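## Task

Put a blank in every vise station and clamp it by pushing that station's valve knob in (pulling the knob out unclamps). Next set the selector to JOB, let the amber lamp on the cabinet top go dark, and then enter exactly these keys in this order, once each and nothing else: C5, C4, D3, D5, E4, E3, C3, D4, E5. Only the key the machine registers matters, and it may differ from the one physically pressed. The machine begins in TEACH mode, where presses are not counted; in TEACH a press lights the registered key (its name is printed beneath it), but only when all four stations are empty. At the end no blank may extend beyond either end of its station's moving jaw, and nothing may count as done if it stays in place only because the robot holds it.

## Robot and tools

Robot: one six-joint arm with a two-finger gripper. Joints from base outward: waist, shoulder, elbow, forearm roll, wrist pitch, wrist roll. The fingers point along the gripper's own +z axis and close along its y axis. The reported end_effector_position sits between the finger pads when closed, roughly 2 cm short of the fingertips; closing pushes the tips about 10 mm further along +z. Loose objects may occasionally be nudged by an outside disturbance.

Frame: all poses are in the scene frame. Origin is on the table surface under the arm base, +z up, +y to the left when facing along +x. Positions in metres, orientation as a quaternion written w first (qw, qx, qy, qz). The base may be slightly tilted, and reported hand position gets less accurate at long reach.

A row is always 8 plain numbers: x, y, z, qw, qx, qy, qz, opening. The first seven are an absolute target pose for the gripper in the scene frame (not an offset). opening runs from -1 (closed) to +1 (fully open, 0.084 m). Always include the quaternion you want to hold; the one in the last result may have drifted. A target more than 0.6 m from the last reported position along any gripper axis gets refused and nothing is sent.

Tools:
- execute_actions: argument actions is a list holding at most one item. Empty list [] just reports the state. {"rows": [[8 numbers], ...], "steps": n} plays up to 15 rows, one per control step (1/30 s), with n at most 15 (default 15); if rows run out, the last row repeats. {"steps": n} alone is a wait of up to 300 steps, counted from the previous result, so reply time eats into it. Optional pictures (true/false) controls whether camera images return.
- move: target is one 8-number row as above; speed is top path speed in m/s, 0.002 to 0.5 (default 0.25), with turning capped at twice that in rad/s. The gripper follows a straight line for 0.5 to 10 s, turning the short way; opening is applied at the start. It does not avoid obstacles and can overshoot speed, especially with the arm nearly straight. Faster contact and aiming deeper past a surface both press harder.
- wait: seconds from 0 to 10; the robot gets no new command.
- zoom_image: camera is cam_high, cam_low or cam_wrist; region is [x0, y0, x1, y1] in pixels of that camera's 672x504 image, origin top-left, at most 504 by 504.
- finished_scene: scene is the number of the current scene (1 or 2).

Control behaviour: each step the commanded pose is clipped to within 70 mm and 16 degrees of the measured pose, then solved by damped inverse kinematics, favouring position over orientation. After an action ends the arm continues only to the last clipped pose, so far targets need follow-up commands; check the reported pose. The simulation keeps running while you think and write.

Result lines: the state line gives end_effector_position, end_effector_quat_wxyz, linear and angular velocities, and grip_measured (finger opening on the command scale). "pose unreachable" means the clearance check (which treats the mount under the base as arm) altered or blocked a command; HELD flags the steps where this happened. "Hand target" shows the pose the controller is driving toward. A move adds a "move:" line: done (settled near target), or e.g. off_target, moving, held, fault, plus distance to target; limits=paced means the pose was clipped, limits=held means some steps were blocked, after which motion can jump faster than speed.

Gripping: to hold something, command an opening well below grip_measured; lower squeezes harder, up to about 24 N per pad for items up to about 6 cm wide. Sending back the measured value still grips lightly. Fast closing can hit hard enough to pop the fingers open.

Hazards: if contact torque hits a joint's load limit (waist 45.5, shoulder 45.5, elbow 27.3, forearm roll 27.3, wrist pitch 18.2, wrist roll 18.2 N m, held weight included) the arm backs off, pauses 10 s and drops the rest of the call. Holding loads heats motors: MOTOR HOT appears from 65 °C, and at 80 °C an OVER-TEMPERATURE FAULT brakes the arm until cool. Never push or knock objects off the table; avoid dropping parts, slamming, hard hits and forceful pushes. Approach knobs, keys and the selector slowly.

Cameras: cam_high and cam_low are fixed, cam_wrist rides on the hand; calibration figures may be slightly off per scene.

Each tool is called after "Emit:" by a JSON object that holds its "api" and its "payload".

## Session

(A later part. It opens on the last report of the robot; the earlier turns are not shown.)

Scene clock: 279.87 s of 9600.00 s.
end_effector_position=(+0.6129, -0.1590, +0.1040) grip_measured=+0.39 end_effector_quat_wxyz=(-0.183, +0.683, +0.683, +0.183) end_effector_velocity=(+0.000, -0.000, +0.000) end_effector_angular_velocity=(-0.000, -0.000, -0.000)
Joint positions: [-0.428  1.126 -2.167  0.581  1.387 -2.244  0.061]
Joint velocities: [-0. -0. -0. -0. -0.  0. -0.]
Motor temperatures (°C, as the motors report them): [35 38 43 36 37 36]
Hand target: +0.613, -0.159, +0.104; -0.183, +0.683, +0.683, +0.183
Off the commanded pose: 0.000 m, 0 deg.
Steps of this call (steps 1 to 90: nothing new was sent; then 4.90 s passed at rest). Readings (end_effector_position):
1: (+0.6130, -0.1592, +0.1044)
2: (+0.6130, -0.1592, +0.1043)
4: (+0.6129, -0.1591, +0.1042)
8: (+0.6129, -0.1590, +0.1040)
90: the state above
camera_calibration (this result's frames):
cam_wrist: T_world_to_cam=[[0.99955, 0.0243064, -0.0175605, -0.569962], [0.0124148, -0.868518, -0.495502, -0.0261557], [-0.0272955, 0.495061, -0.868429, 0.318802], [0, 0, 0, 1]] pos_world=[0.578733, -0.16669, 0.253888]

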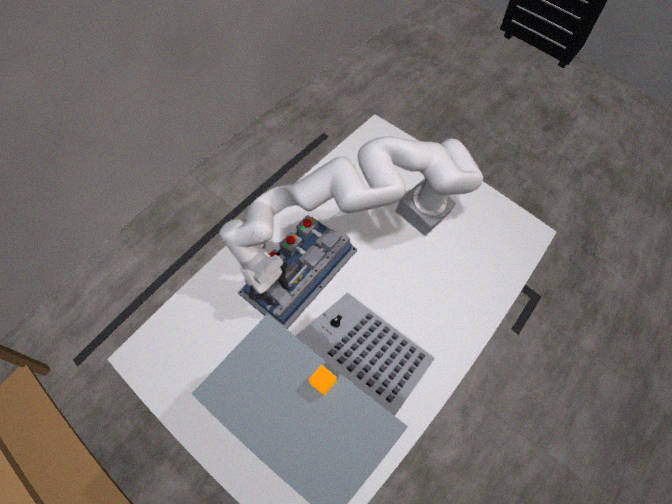

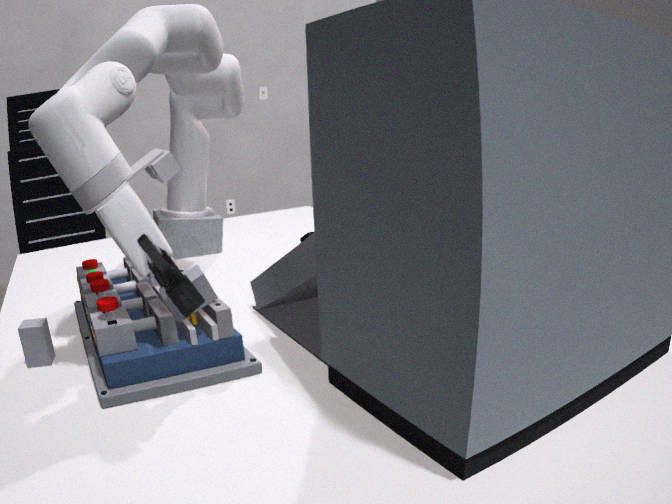

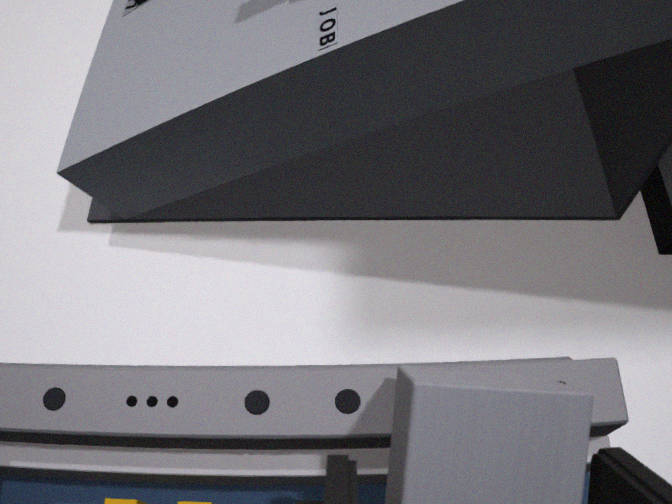

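Emit:
{"api": "move", "payload": {"target": [0.613,-0.159,0.104,-0.183,0.683,0.683,0.183,-0.4], "speed": 0.05}}

Emit:
{"api": "move", "payload": {"target": [0.613,-0.20,0.19,-0.183,0.683,0.683,0.183,-0.4], "speed": 0.06}}

Scene clock: 281.53 s of 9600.00 s.
end_effector_position=(+0.6129, -0.1591, +0.1040) grip_measured=-0.09 end_effector_quat_wxyz=(-0.183, +0.683, +0.683, +0.183) end_effector_velocity=(+0.001, -0.000, +0.000) end_effector_angular_velocity=(-0.001, -0.002, -0.000)
Joint positions: [-0.428  1.126 -2.168  0.581  1.387 -2.244  0.04 ]
Joint velocities: [ 0.001  0.    -0.001  0.001 -0.002 -0.    -0.   ]
Motor temperatures (°C, as the motors report them): [35 38 43 36 37 36]
Hand target: +0.613, -0.159, +0.104; -0.183, +0.683, +0.683, +0.183
Off the commanded pose: 0.000 m, 0 deg.
move: done
camera_calibration (this result's frames):
cam_wrist: T_world_to_cam=[[0.99955, 0.0244546, -0.0173571, -0.57004], [0.0126382, -0.868403, -0.495699, -0.0263515], [-0.0271951, 0.495256, -0.868321, 0.31883], [0, 0, 0, 1]] pos_world=[0.578787, -0.166846, 0.25389]

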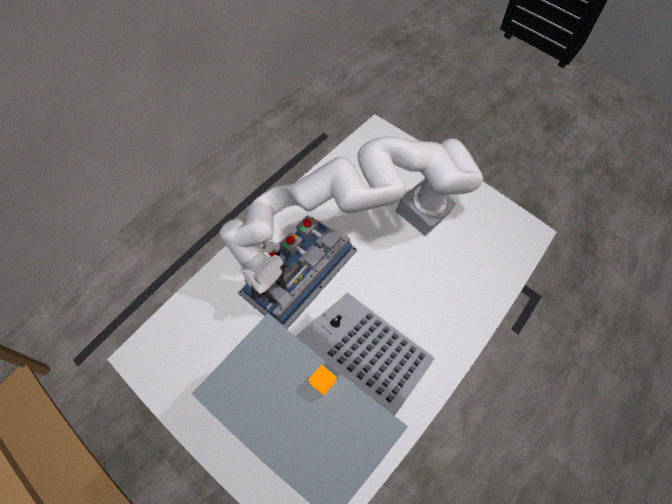

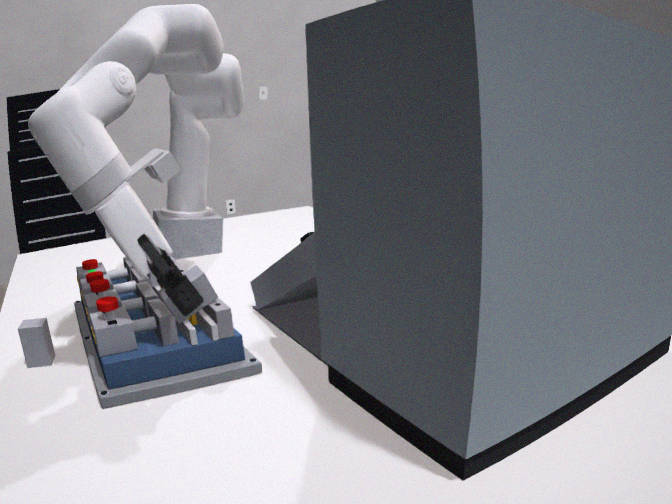

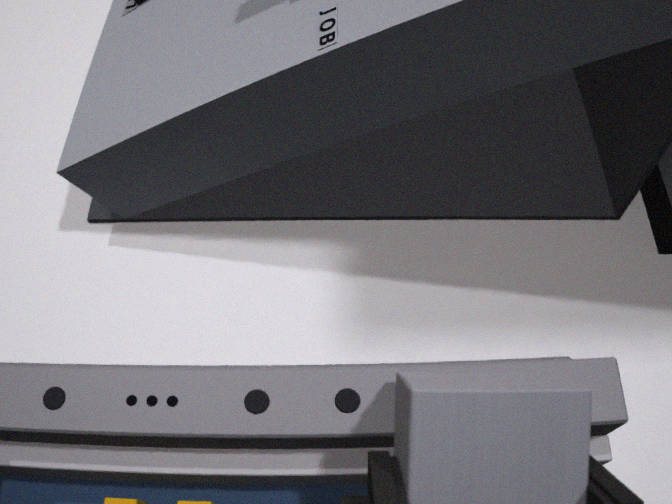

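Scene clock: 283.50 s of 9600.00 s.
end_effector_position=(+0.6130, -0.1997, +0.1893) grip_measured=-0.09 end_effector_quat_wxyz=(-0.183, +0.683, +0.683, +0.183) end_effector_velocity=(+0.001, -0.001, +0.002) end_effector_angular_velocity=(+0.004, +0.007, +0.003)
Joint positions: [-0.509  1.215 -2.551  0.548  1.675 -2.152  0.04 ]
Joint velocities: [-0.004  0.06  -0.111  0.001  0.054  0.024  0.   ]
Motor temperatures (°C, as the motors report them): [35 38 43 36 37 36]
Hand target: +0.613, -0.200, +0.190; -0.183, +0.683, +0.683, +0.183
Off the commanded pose: 0.001 m, 0 deg.
move: done
camera_calibration (this result's frames):
cam_wrist: T_world_to_cam=[[0.999571, 0.0242853, -0.01639, -0.567806], [0.0129665, -0.868327, -0.495823, -0.0194948], [-0.0262731, 0.495398, -0.868269, 0.412474], [0, 0, 0, 1]] pos_world=[0.578652, -0.207477, 0.339166]

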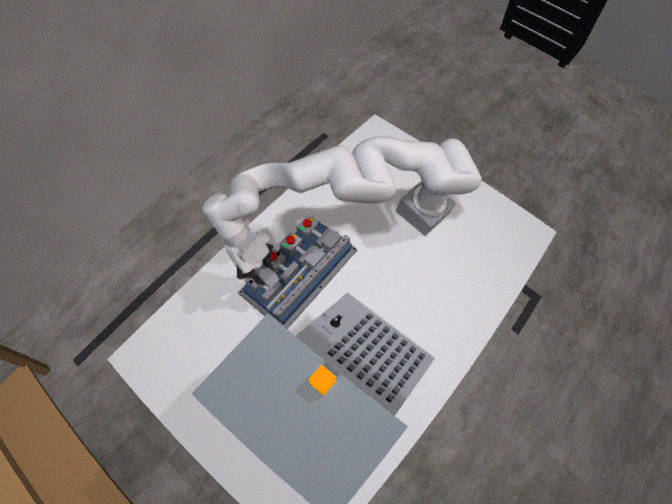

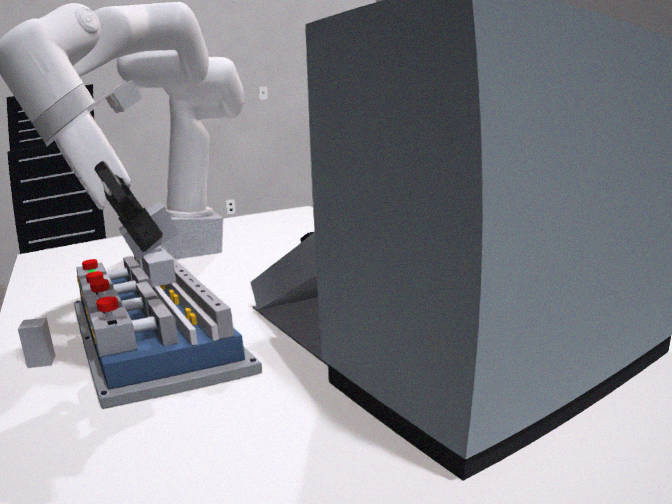

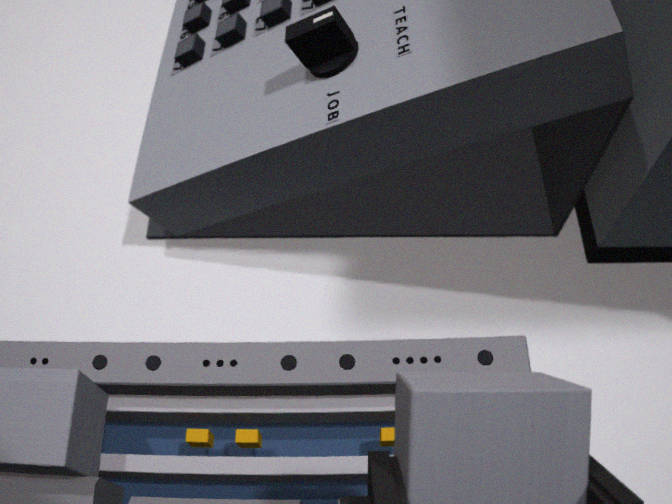

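Emit:
{"api": "move", "payload": {"target": [0.60,-0.36,0.19,0,0.7071,0.7071,0,-0.4], "speed": 0.12}}

Scene clock: 287.07 s of 9600.00 s.
end_effector_position=(+0.5993, -0.3593, +0.1897) grip_measured=-0.09 end_effector_quat_wxyz=(+0.005, +0.707, +0.707, +0.002) end_effector_velocity=(-0.001, -0.002, +0.000) end_effector_angular_velocity=(-0.006, +0.002, -0.000)
Joint positions: [-0.558  1.28  -2.696  0.106  1.462 -2.174  0.04 ]
Joint velocities: [-0.001  0.    -0.    -0.006 -0.002  0.    -0.   ]
Motor temperatures (°C, as the motors report them): [35 38 43 36 37 36]
Hand target: +0.599, -0.360, +0.190; +0.005, +0.707, +0.707, +0.002
Off the commanded pose: 0.001 m, 1 deg.
elbow stopped short: the move would have taken joint 3 (elbow) straighter than the controller allows; a more bent joint 3 avoids this.
move: done
camera_calibration (this result's frames):
cam_wrist: T_world_to_cam=[[0.999757, 0.0129723, -0.0178424, -0.554128], [0.013138, -0.999871, 0.00920164, -0.300914], [-0.0177208, -0.00943381, -0.999798, 0.32991], [0, 0, 0, 1]] pos_world=[0.563793, -0.290575, 0.322725]

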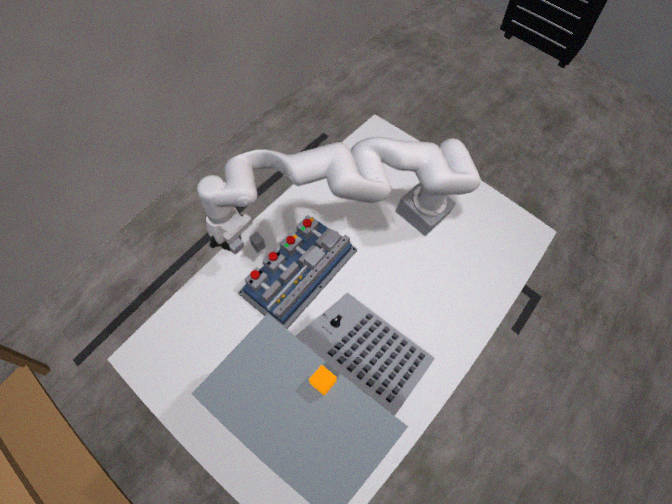

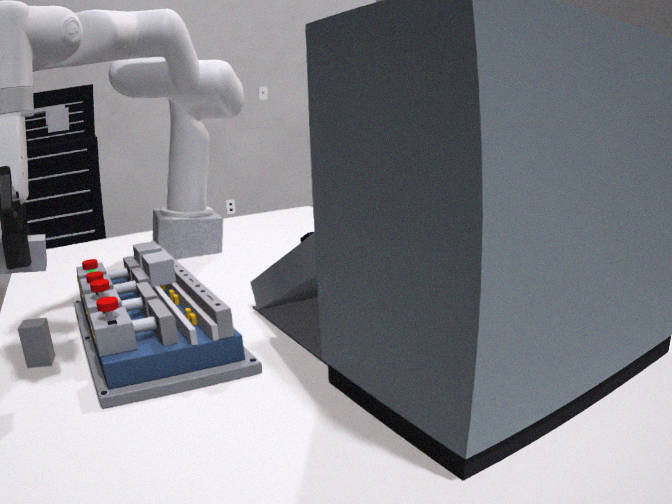

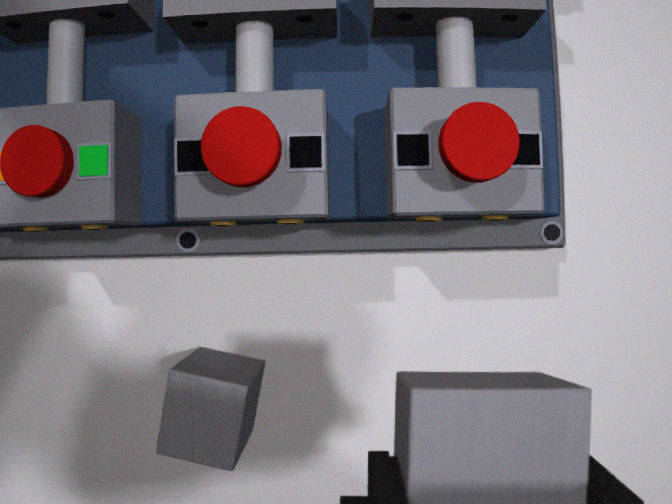

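Emit:
{"api": "move", "payload": {"target": [0.60,-0.40,0.07,0,0.7071,0.7071,0,-0.4], "speed": 0.1}}

Scene clock: 290.03 s of 9600.00 s.
end_effector_position=(+0.5992, -0.3994, +0.0709) grip_measured=-0.09 end_effector_quat_wxyz=(+0.040, +0.707, +0.706, +0.006) end_effector_velocity=(-0.003, +0.000, -0.008) end_effector_angular_velocity=(+0.004, +0.007, -0.001)
Joint positions: [-0.582  1.48  -2.696  0.109  1.196 -2.219  0.04 ]
Joint velocities: [-0.     0.008  0.006 -0.    -0.007 -0.001 -0.   ]
Motor temperatures (°C, as the motors report them): [35 38 44 36 37 36]
Hand target: +0.599, -0.399, +0.070; +0.039, +0.707, +0.706, +0.006
Off the commanded pose: 0.001 m, 5 deg.
elbow stopped short: the move would have taken joint 3 (elbow) straighter than the controller allows; a more bent joint 3 avoids this.
move: off_target
camera_calibration (this result's frames):
cam_wrist: T_world_to_cam=[[0.999216, 0.0127101, 0.0374841, -0.559405], [0.0107134, -0.998537, 0.052996, -0.340974], [0.0381029, -0.0525528, -0.997891, 0.159944], [0, 0, 0, 1]] pos_world=[0.556525, -0.32496, 0.198645]

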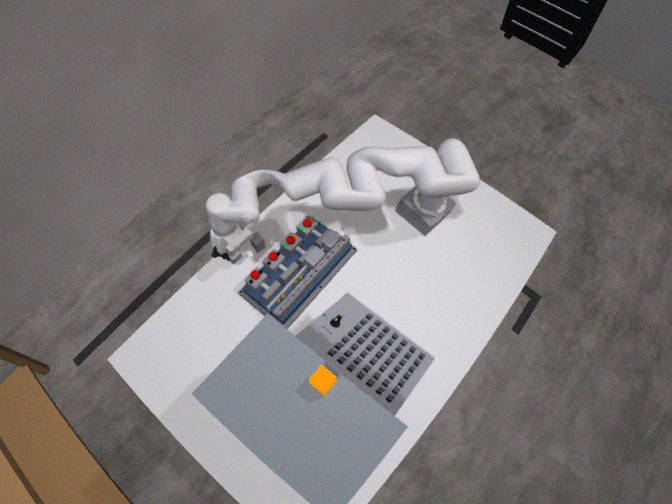

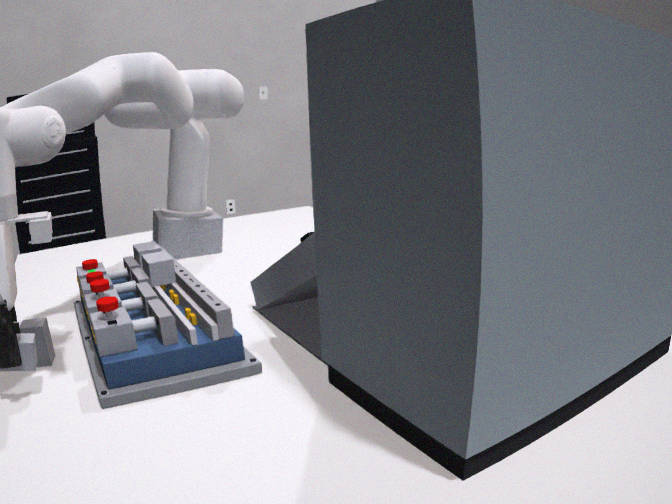

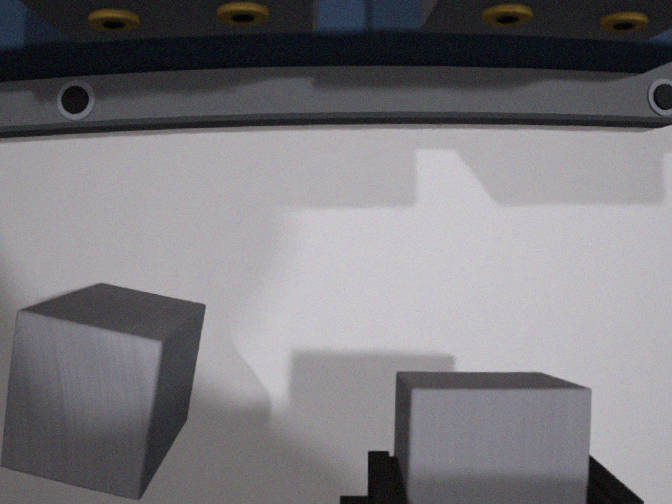

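Emit:
{"api": "move", "payload": {"target": [0.59,-0.355,0.05,0,0.7071,0.7071,0,-0.4], "speed": 0.05}}

Emit:
{"api": "zoom_image", "payload": {"camera": "cam_low", "region": [0,270,160,400]}}

Scene clock: 292.57 s of 9600.00 s.
end_effector_position=(+0.5900, -0.3553, +0.0503) grip_measured=-0.09 end_effector_quat_wxyz=(+0.000, +0.707, +0.707, -0.000) end_effector_velocity=(-0.001, +0.002, -0.001) end_effector_angular_velocity=(+0.000, -0.000, -0.001)
Joint positions: [-0.535  1.307 -2.348  0.117  1.098 -2.193  0.04 ]
Joint velocities: [ 0.002 -0.014  0.028  0.001 -0.014  0.001 -0.   ]
Motor temperatures (°C, as the motors report them): [35 38 44 36 37 36]
Hand target: +0.590, -0.355, +0.050; -0.000, +0.707, +0.707, -0.000
Off the commanded pose: 0.000 m, 0 deg.
move: done
camera_calibration (this result's frames):
cam_wrist: T_world_to_cam=[[0.999548, 0.0122067, -0.0274687, -0.547086], [0.0123543, -0.99991, 0.00521159, -0.2948], [-0.0274026, -0.00554859, -0.999609, 0.197498], [0, 0, 0, 1]] pos_world=[0.555893, -0.287, 0.183929]

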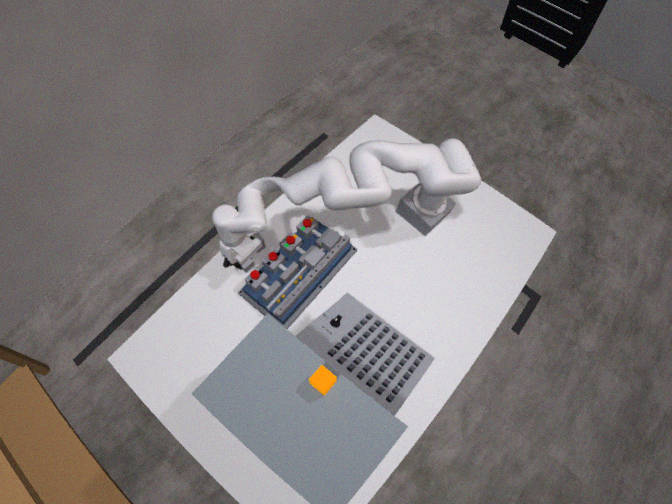

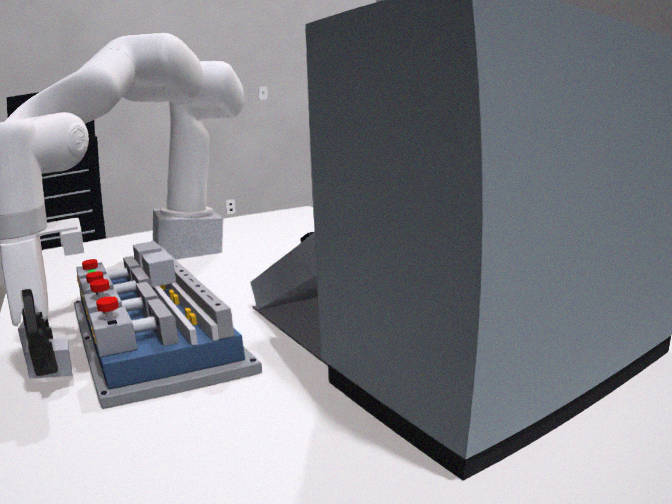

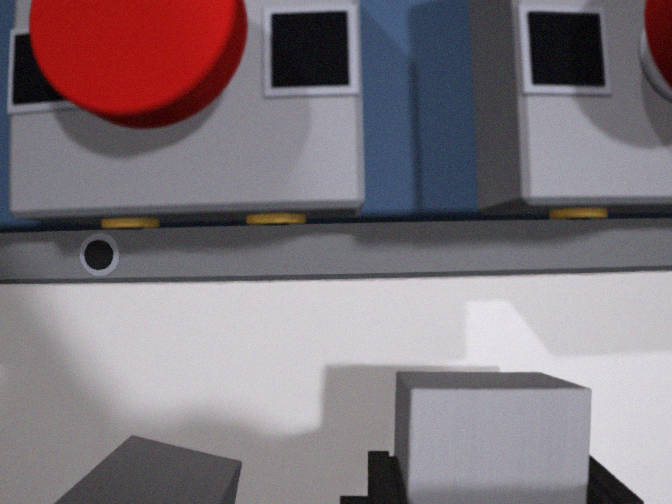

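Region (0, 270, 160, 400) of cam_low's 672x504 image, scaled by 3.150, with more detail than that image has; it fills the top 410 rows of this view, and the rest is white.

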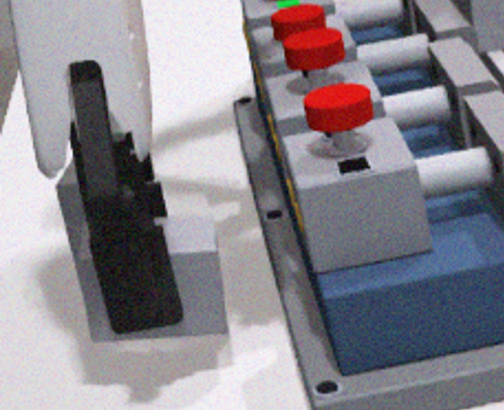

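Emit:
{"api": "move", "payload": {"target": [0.59,-0.355,0.032,0,0.7071,0.7071,0,-0.4], "speed": 0.015}}

Emit:
{"api": "zoom_image", "payload": {"camera": "cam_low", "region": [0,270,160,400]}}

Scene clock: 295.30 s of 9600.00 s.
end_effector_position=(+0.5900, -0.3550, +0.0323) grip_measured=-0.09 end_effector_quat_wxyz=(+0.000, +0.707, +0.707, +0.000) end_effector_velocity=(+0.000, +0.001, -0.002) end_effector_angular_velocity=(+0.001, +0.001, +0.000)
Joint positions: [-0.531  1.349 -2.373  0.119  1.081 -2.193  0.04 ]
Joint velocities: [ 0.001  0.005 -0.006  0.     0.002  0.001 -0.   ]
Motor temperatures (°C, as the motors report them): [35 38 44 36 37 36]
Hand target: +0.590, -0.355, +0.032; +0.000, +0.707, +0.707, -0.000
Off the commanded pose: 0.000 m, 0 deg.
move: done
camera_calibration (this result's frames):
cam_wrist: T_world_to_cam=[[0.999556, 0.0125728, -0.0270231, -0.547499], [0.0127124, -0.999907, 0.00500207, -0.294657], [-0.0269577, -0.00534337, -0.999622, 0.179374], [0, 0, 0, 1]] pos_world=[0.555837, -0.286787, 0.165985]

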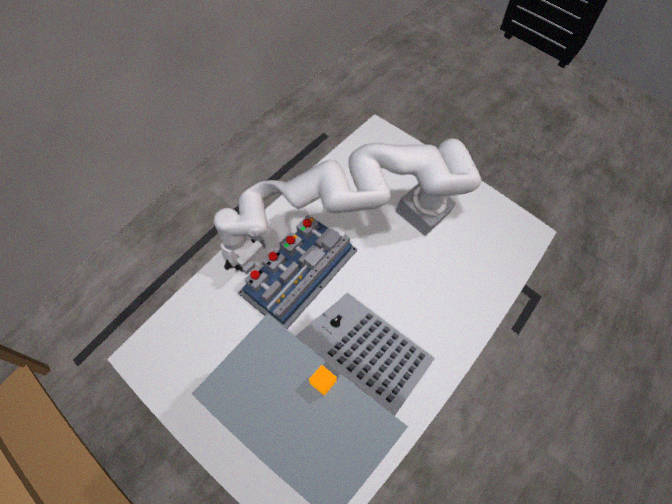

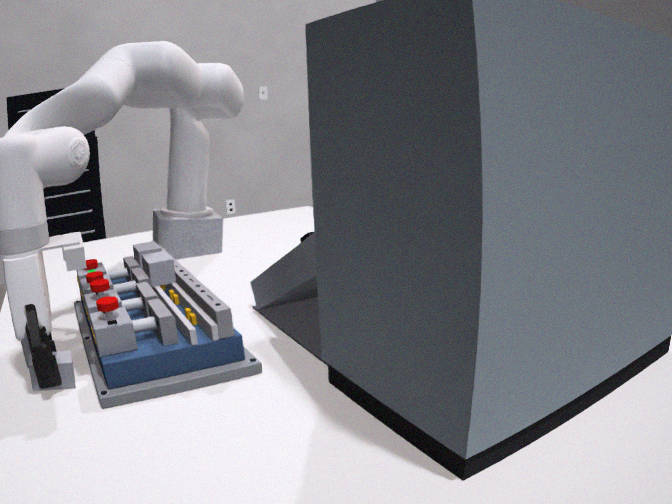

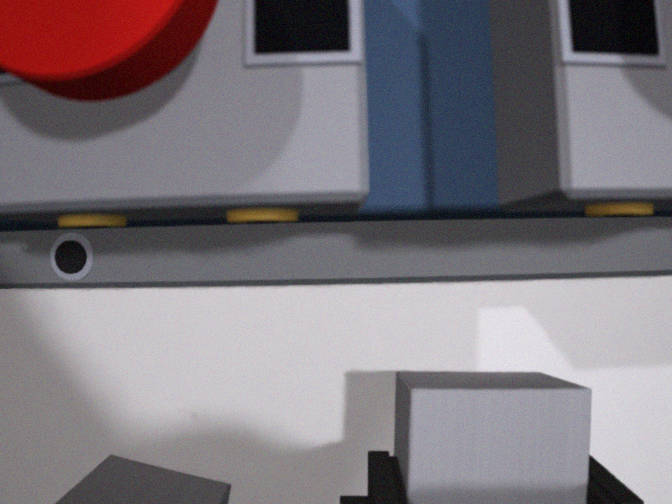

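Region (0, 270, 160, 400) of cam_low's 672x504 image, scaled by 3.150, with more detail than that image has; it fills the top 410 rows of this view, and the rest is white.

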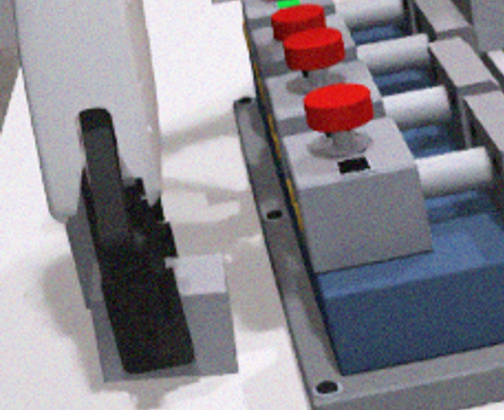

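Emit:
{"api": "move", "payload": {"target": [0.59,-0.355,0.027,0,0.7071,0.7071,0,-0.4], "speed": 0.01}}

Emit:
{"api": "move", "payload": {"target": [0.59,-0.355,0.027,0,0.7071,0.7071,0,0.4]}}

Emit:
{"api": "move", "payload": {"target": [0.59,-0.355,0.14,0,0.7071,0.7071,0,0.4], "speed": 0.1}}

Emit:
{"api": "move", "payload": {"target": [0.57,-0.41,0.2,0,0.7071,0.7071,0,1], "speed": 0.1}}

Scene clock: 297.40 s of 9600.00 s.
end_effector_position=(+0.5908, -0.3562, +0.0293) grip_measured=-0.10 end_effector_quat_wxyz=(+0.002, +0.707, +0.707, +0.000) end_effector_velocity=(+0.001, +0.001, -0.003) end_effector_angular_velocity=(+0.000, -0.001, +0.000)
Joint positions: [-0.532  1.361 -2.385  0.119  1.077 -2.193  0.04 ]
Joint velocities: [ 0.002  0.008 -0.005  0.001 -0.003  0.001  0.   ]
Motor temperatures (°C, as the motors report them): [35 38 44 36 37 36]
Hand target: +0.590, -0.355, +0.027; +0.000, +0.707, +0.707, -0.000
Off the commanded pose: 0.003 m, 0 deg.
move: done
camera_calibration (this result's frames):
cam_wrist: T_world_to_cam=[[0.999639, 0.0120929, -0.0239794, -0.548607], [0.0122745, -0.999897, 0.00744145, -0.295669], [-0.0238869, -0.0077331, -0.999685, 0.173645], [0, 0, 0, 1]] pos_world=[0.556187, -0.287662, 0.162635]

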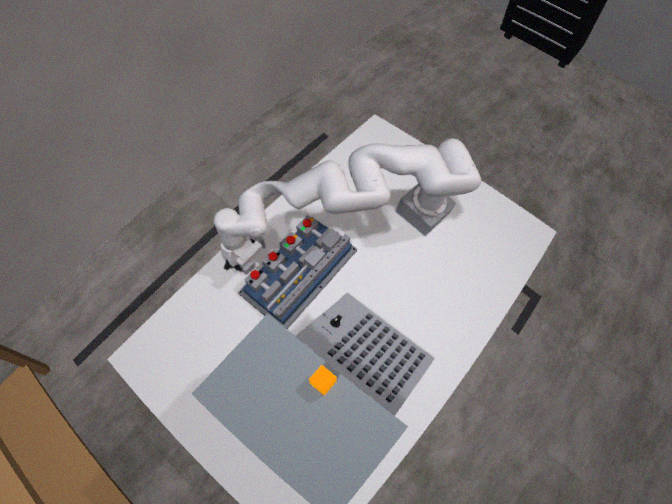

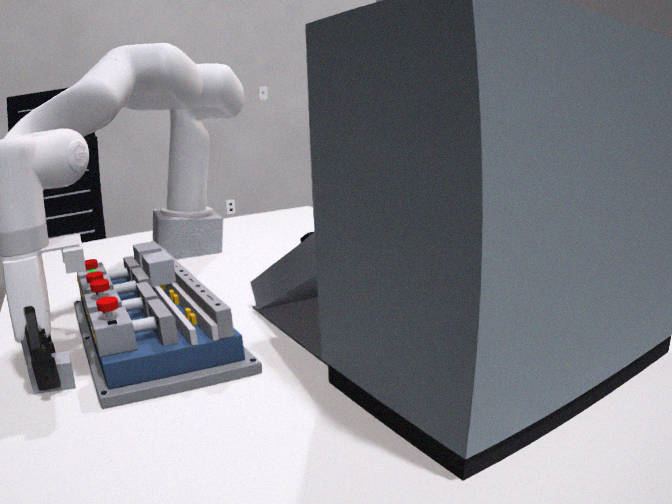

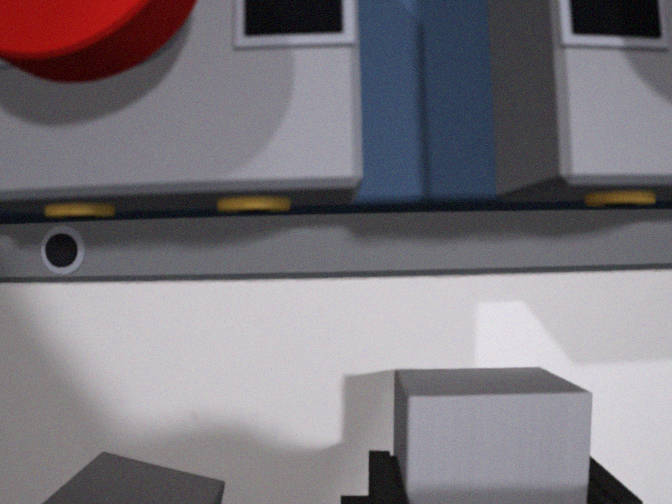

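Scene clock: 298.10 s of 9600.00 s.
end_effector_position=(+0.5900, -0.3549, +0.0269) grip_measured=+0.39 end_effector_quat_wxyz=(-0.000, +0.707, +0.707, -0.000) end_effector_velocity=(+0.002, -0.001, +0.003) end_effector_angular_velocity=(-0.003, -0.005, +0.001)
Joint positions: [-0.53   1.363 -2.384  0.119  1.078 -2.192  0.061]
Joint velocities: [-0.    -0.002 -0.003 -0.    -0.001 -0.001  0.   ]
Motor temperatures (°C, as the motors report them): [35 38 44 36 37 36]
Hand target: +0.590, -0.355, +0.027; +0.000, +0.707, +0.707, -0.000
Off the commanded pose: 0.000 m, 0 deg.
move: done
camera_calibration (this result's frames):
cam_wrist: T_world_to_cam=[[0.999544, 0.0126221, -0.0274174, -0.547534], [0.0127564, -0.999907, 0.00473017, -0.294562], [-0.0273551, -0.00507776, -0.999613, 0.174267], [0, 0, 0, 1]] pos_world=[0.555809, -0.286739, 0.160581]

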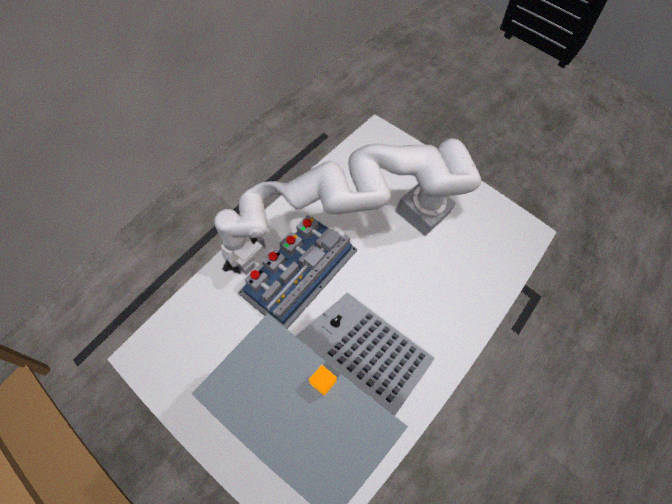

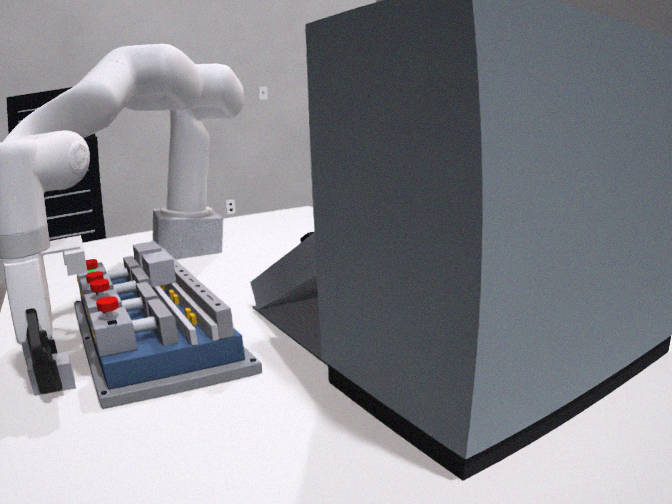

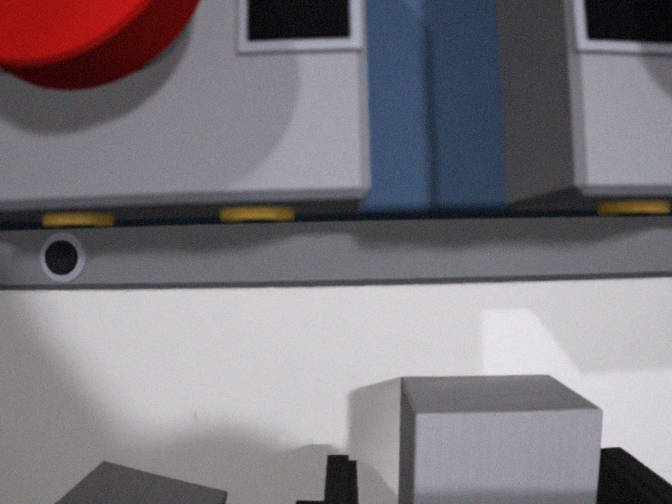

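Scene clock: 299.63 s of 9600.00 s.
end_effector_position=(+0.5899, -0.3549, +0.1387) grip_measured=+0.39 end_effector_quat_wxyz=(-0.001, +0.707, +0.707, -0.000) end_effector_velocity=(-0.000, +0.000, +0.003) end_effector_angular_velocity=(+0.001, +0.001, -0.000)
Joint positions: [-0.549  1.161 -2.337  0.11   1.236 -2.191  0.061]
Joint velocities: [-0.001 -0.003 -0.002 -0.     0.006  0.    -0.   ]
Motor temperatures (°C, as the motors report them): [35 38 44 36 37 36]
Hand target: +0.590, -0.355, +0.140; -0.000, +0.707, +0.707, +0.000
Off the commanded pose: 0.001 m, 0 deg.
move: done
camera_calibration (this result's frames):
cam_wrist: T_world_to_cam=[[0.999515, 0.0127374, -0.0284189, -0.544189], [0.0128511, -0.99991, 0.0038241, -0.295], [-0.0283677, -0.00418746, -0.999589, 0.286941], [0, 0, 0, 1]] pos_world=[0.555856, -0.28684, 0.272486]

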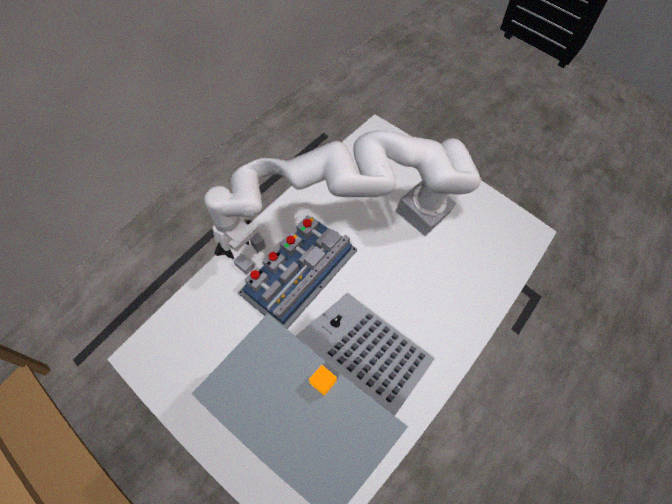

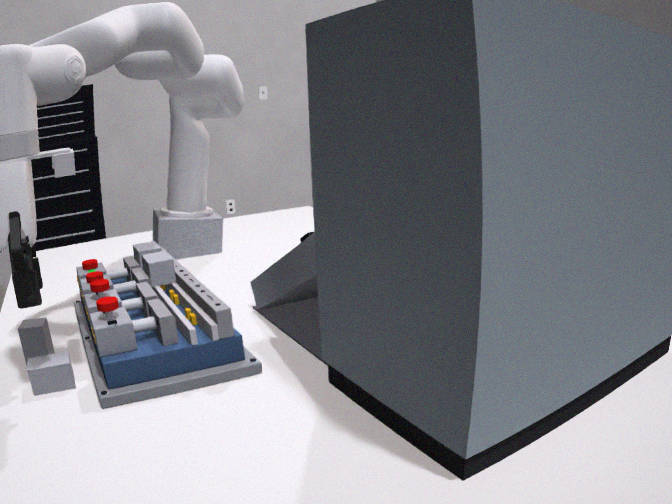

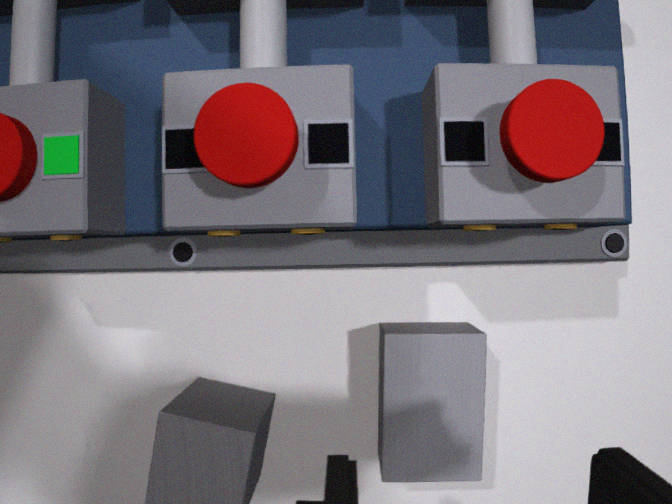

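Scene clock: 300.87 s of 9600.00 s.
end_effector_position=(+0.5697, -0.4090, +0.1992) grip_measured=+1.00 end_effector_quat_wxyz=(+0.017, +0.707, +0.707, +0.002) end_effector_velocity=(-0.001, -0.003, +0.001) end_effector_angular_velocity=(-0.002, -0.002, +0.000)
Joint positions: [-0.638  1.275 -2.693  0.1    1.449 -2.253  0.084]
Joint velocities: [-0.004  0.007 -0.015 -0.001  0.006 -0.003  0.   ]
Motor temperatures (°C, as the motors report them): [35 38 44 36 37 36]
Hand target: +0.570, -0.410, +0.200; +0.018, +0.707, +0.707, +0.002
Off the commanded pose: 0.001 m, 2 deg.
elbow stopped short: the move would have taken joint 3 (elbow) straighter than the controller allows; a more bent joint 3 avoids this.
move: done
camera_calibration (this result's frames):
cam_wrist: T_world_to_cam=[[0.999917, 0.0128964, -0.000521731, -0.5273], [0.0129056, -0.999585, 0.0257571, -0.353342], [-0.000189341, -0.0257616, -0.999668, 0.321702], [0, 0, 0, 1]] pos_world=[0.531877, -0.338108, 0.330421]

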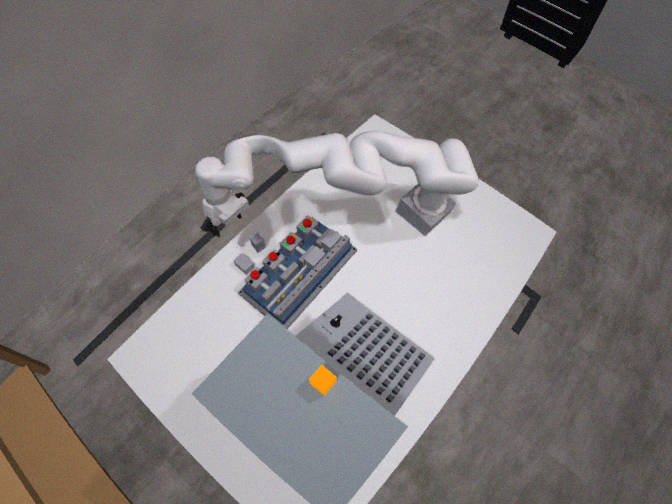

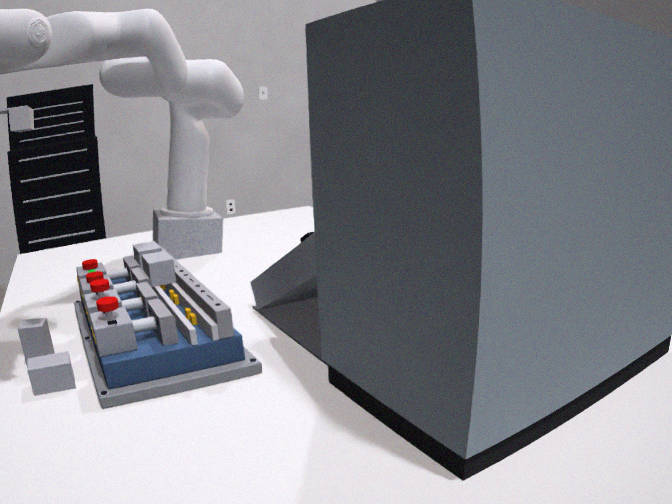

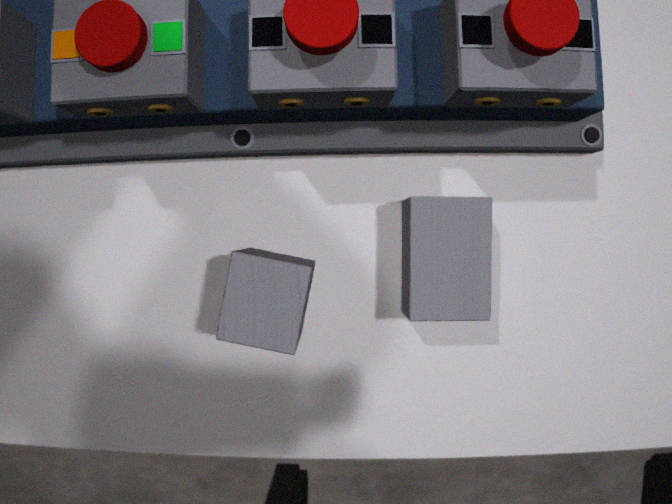

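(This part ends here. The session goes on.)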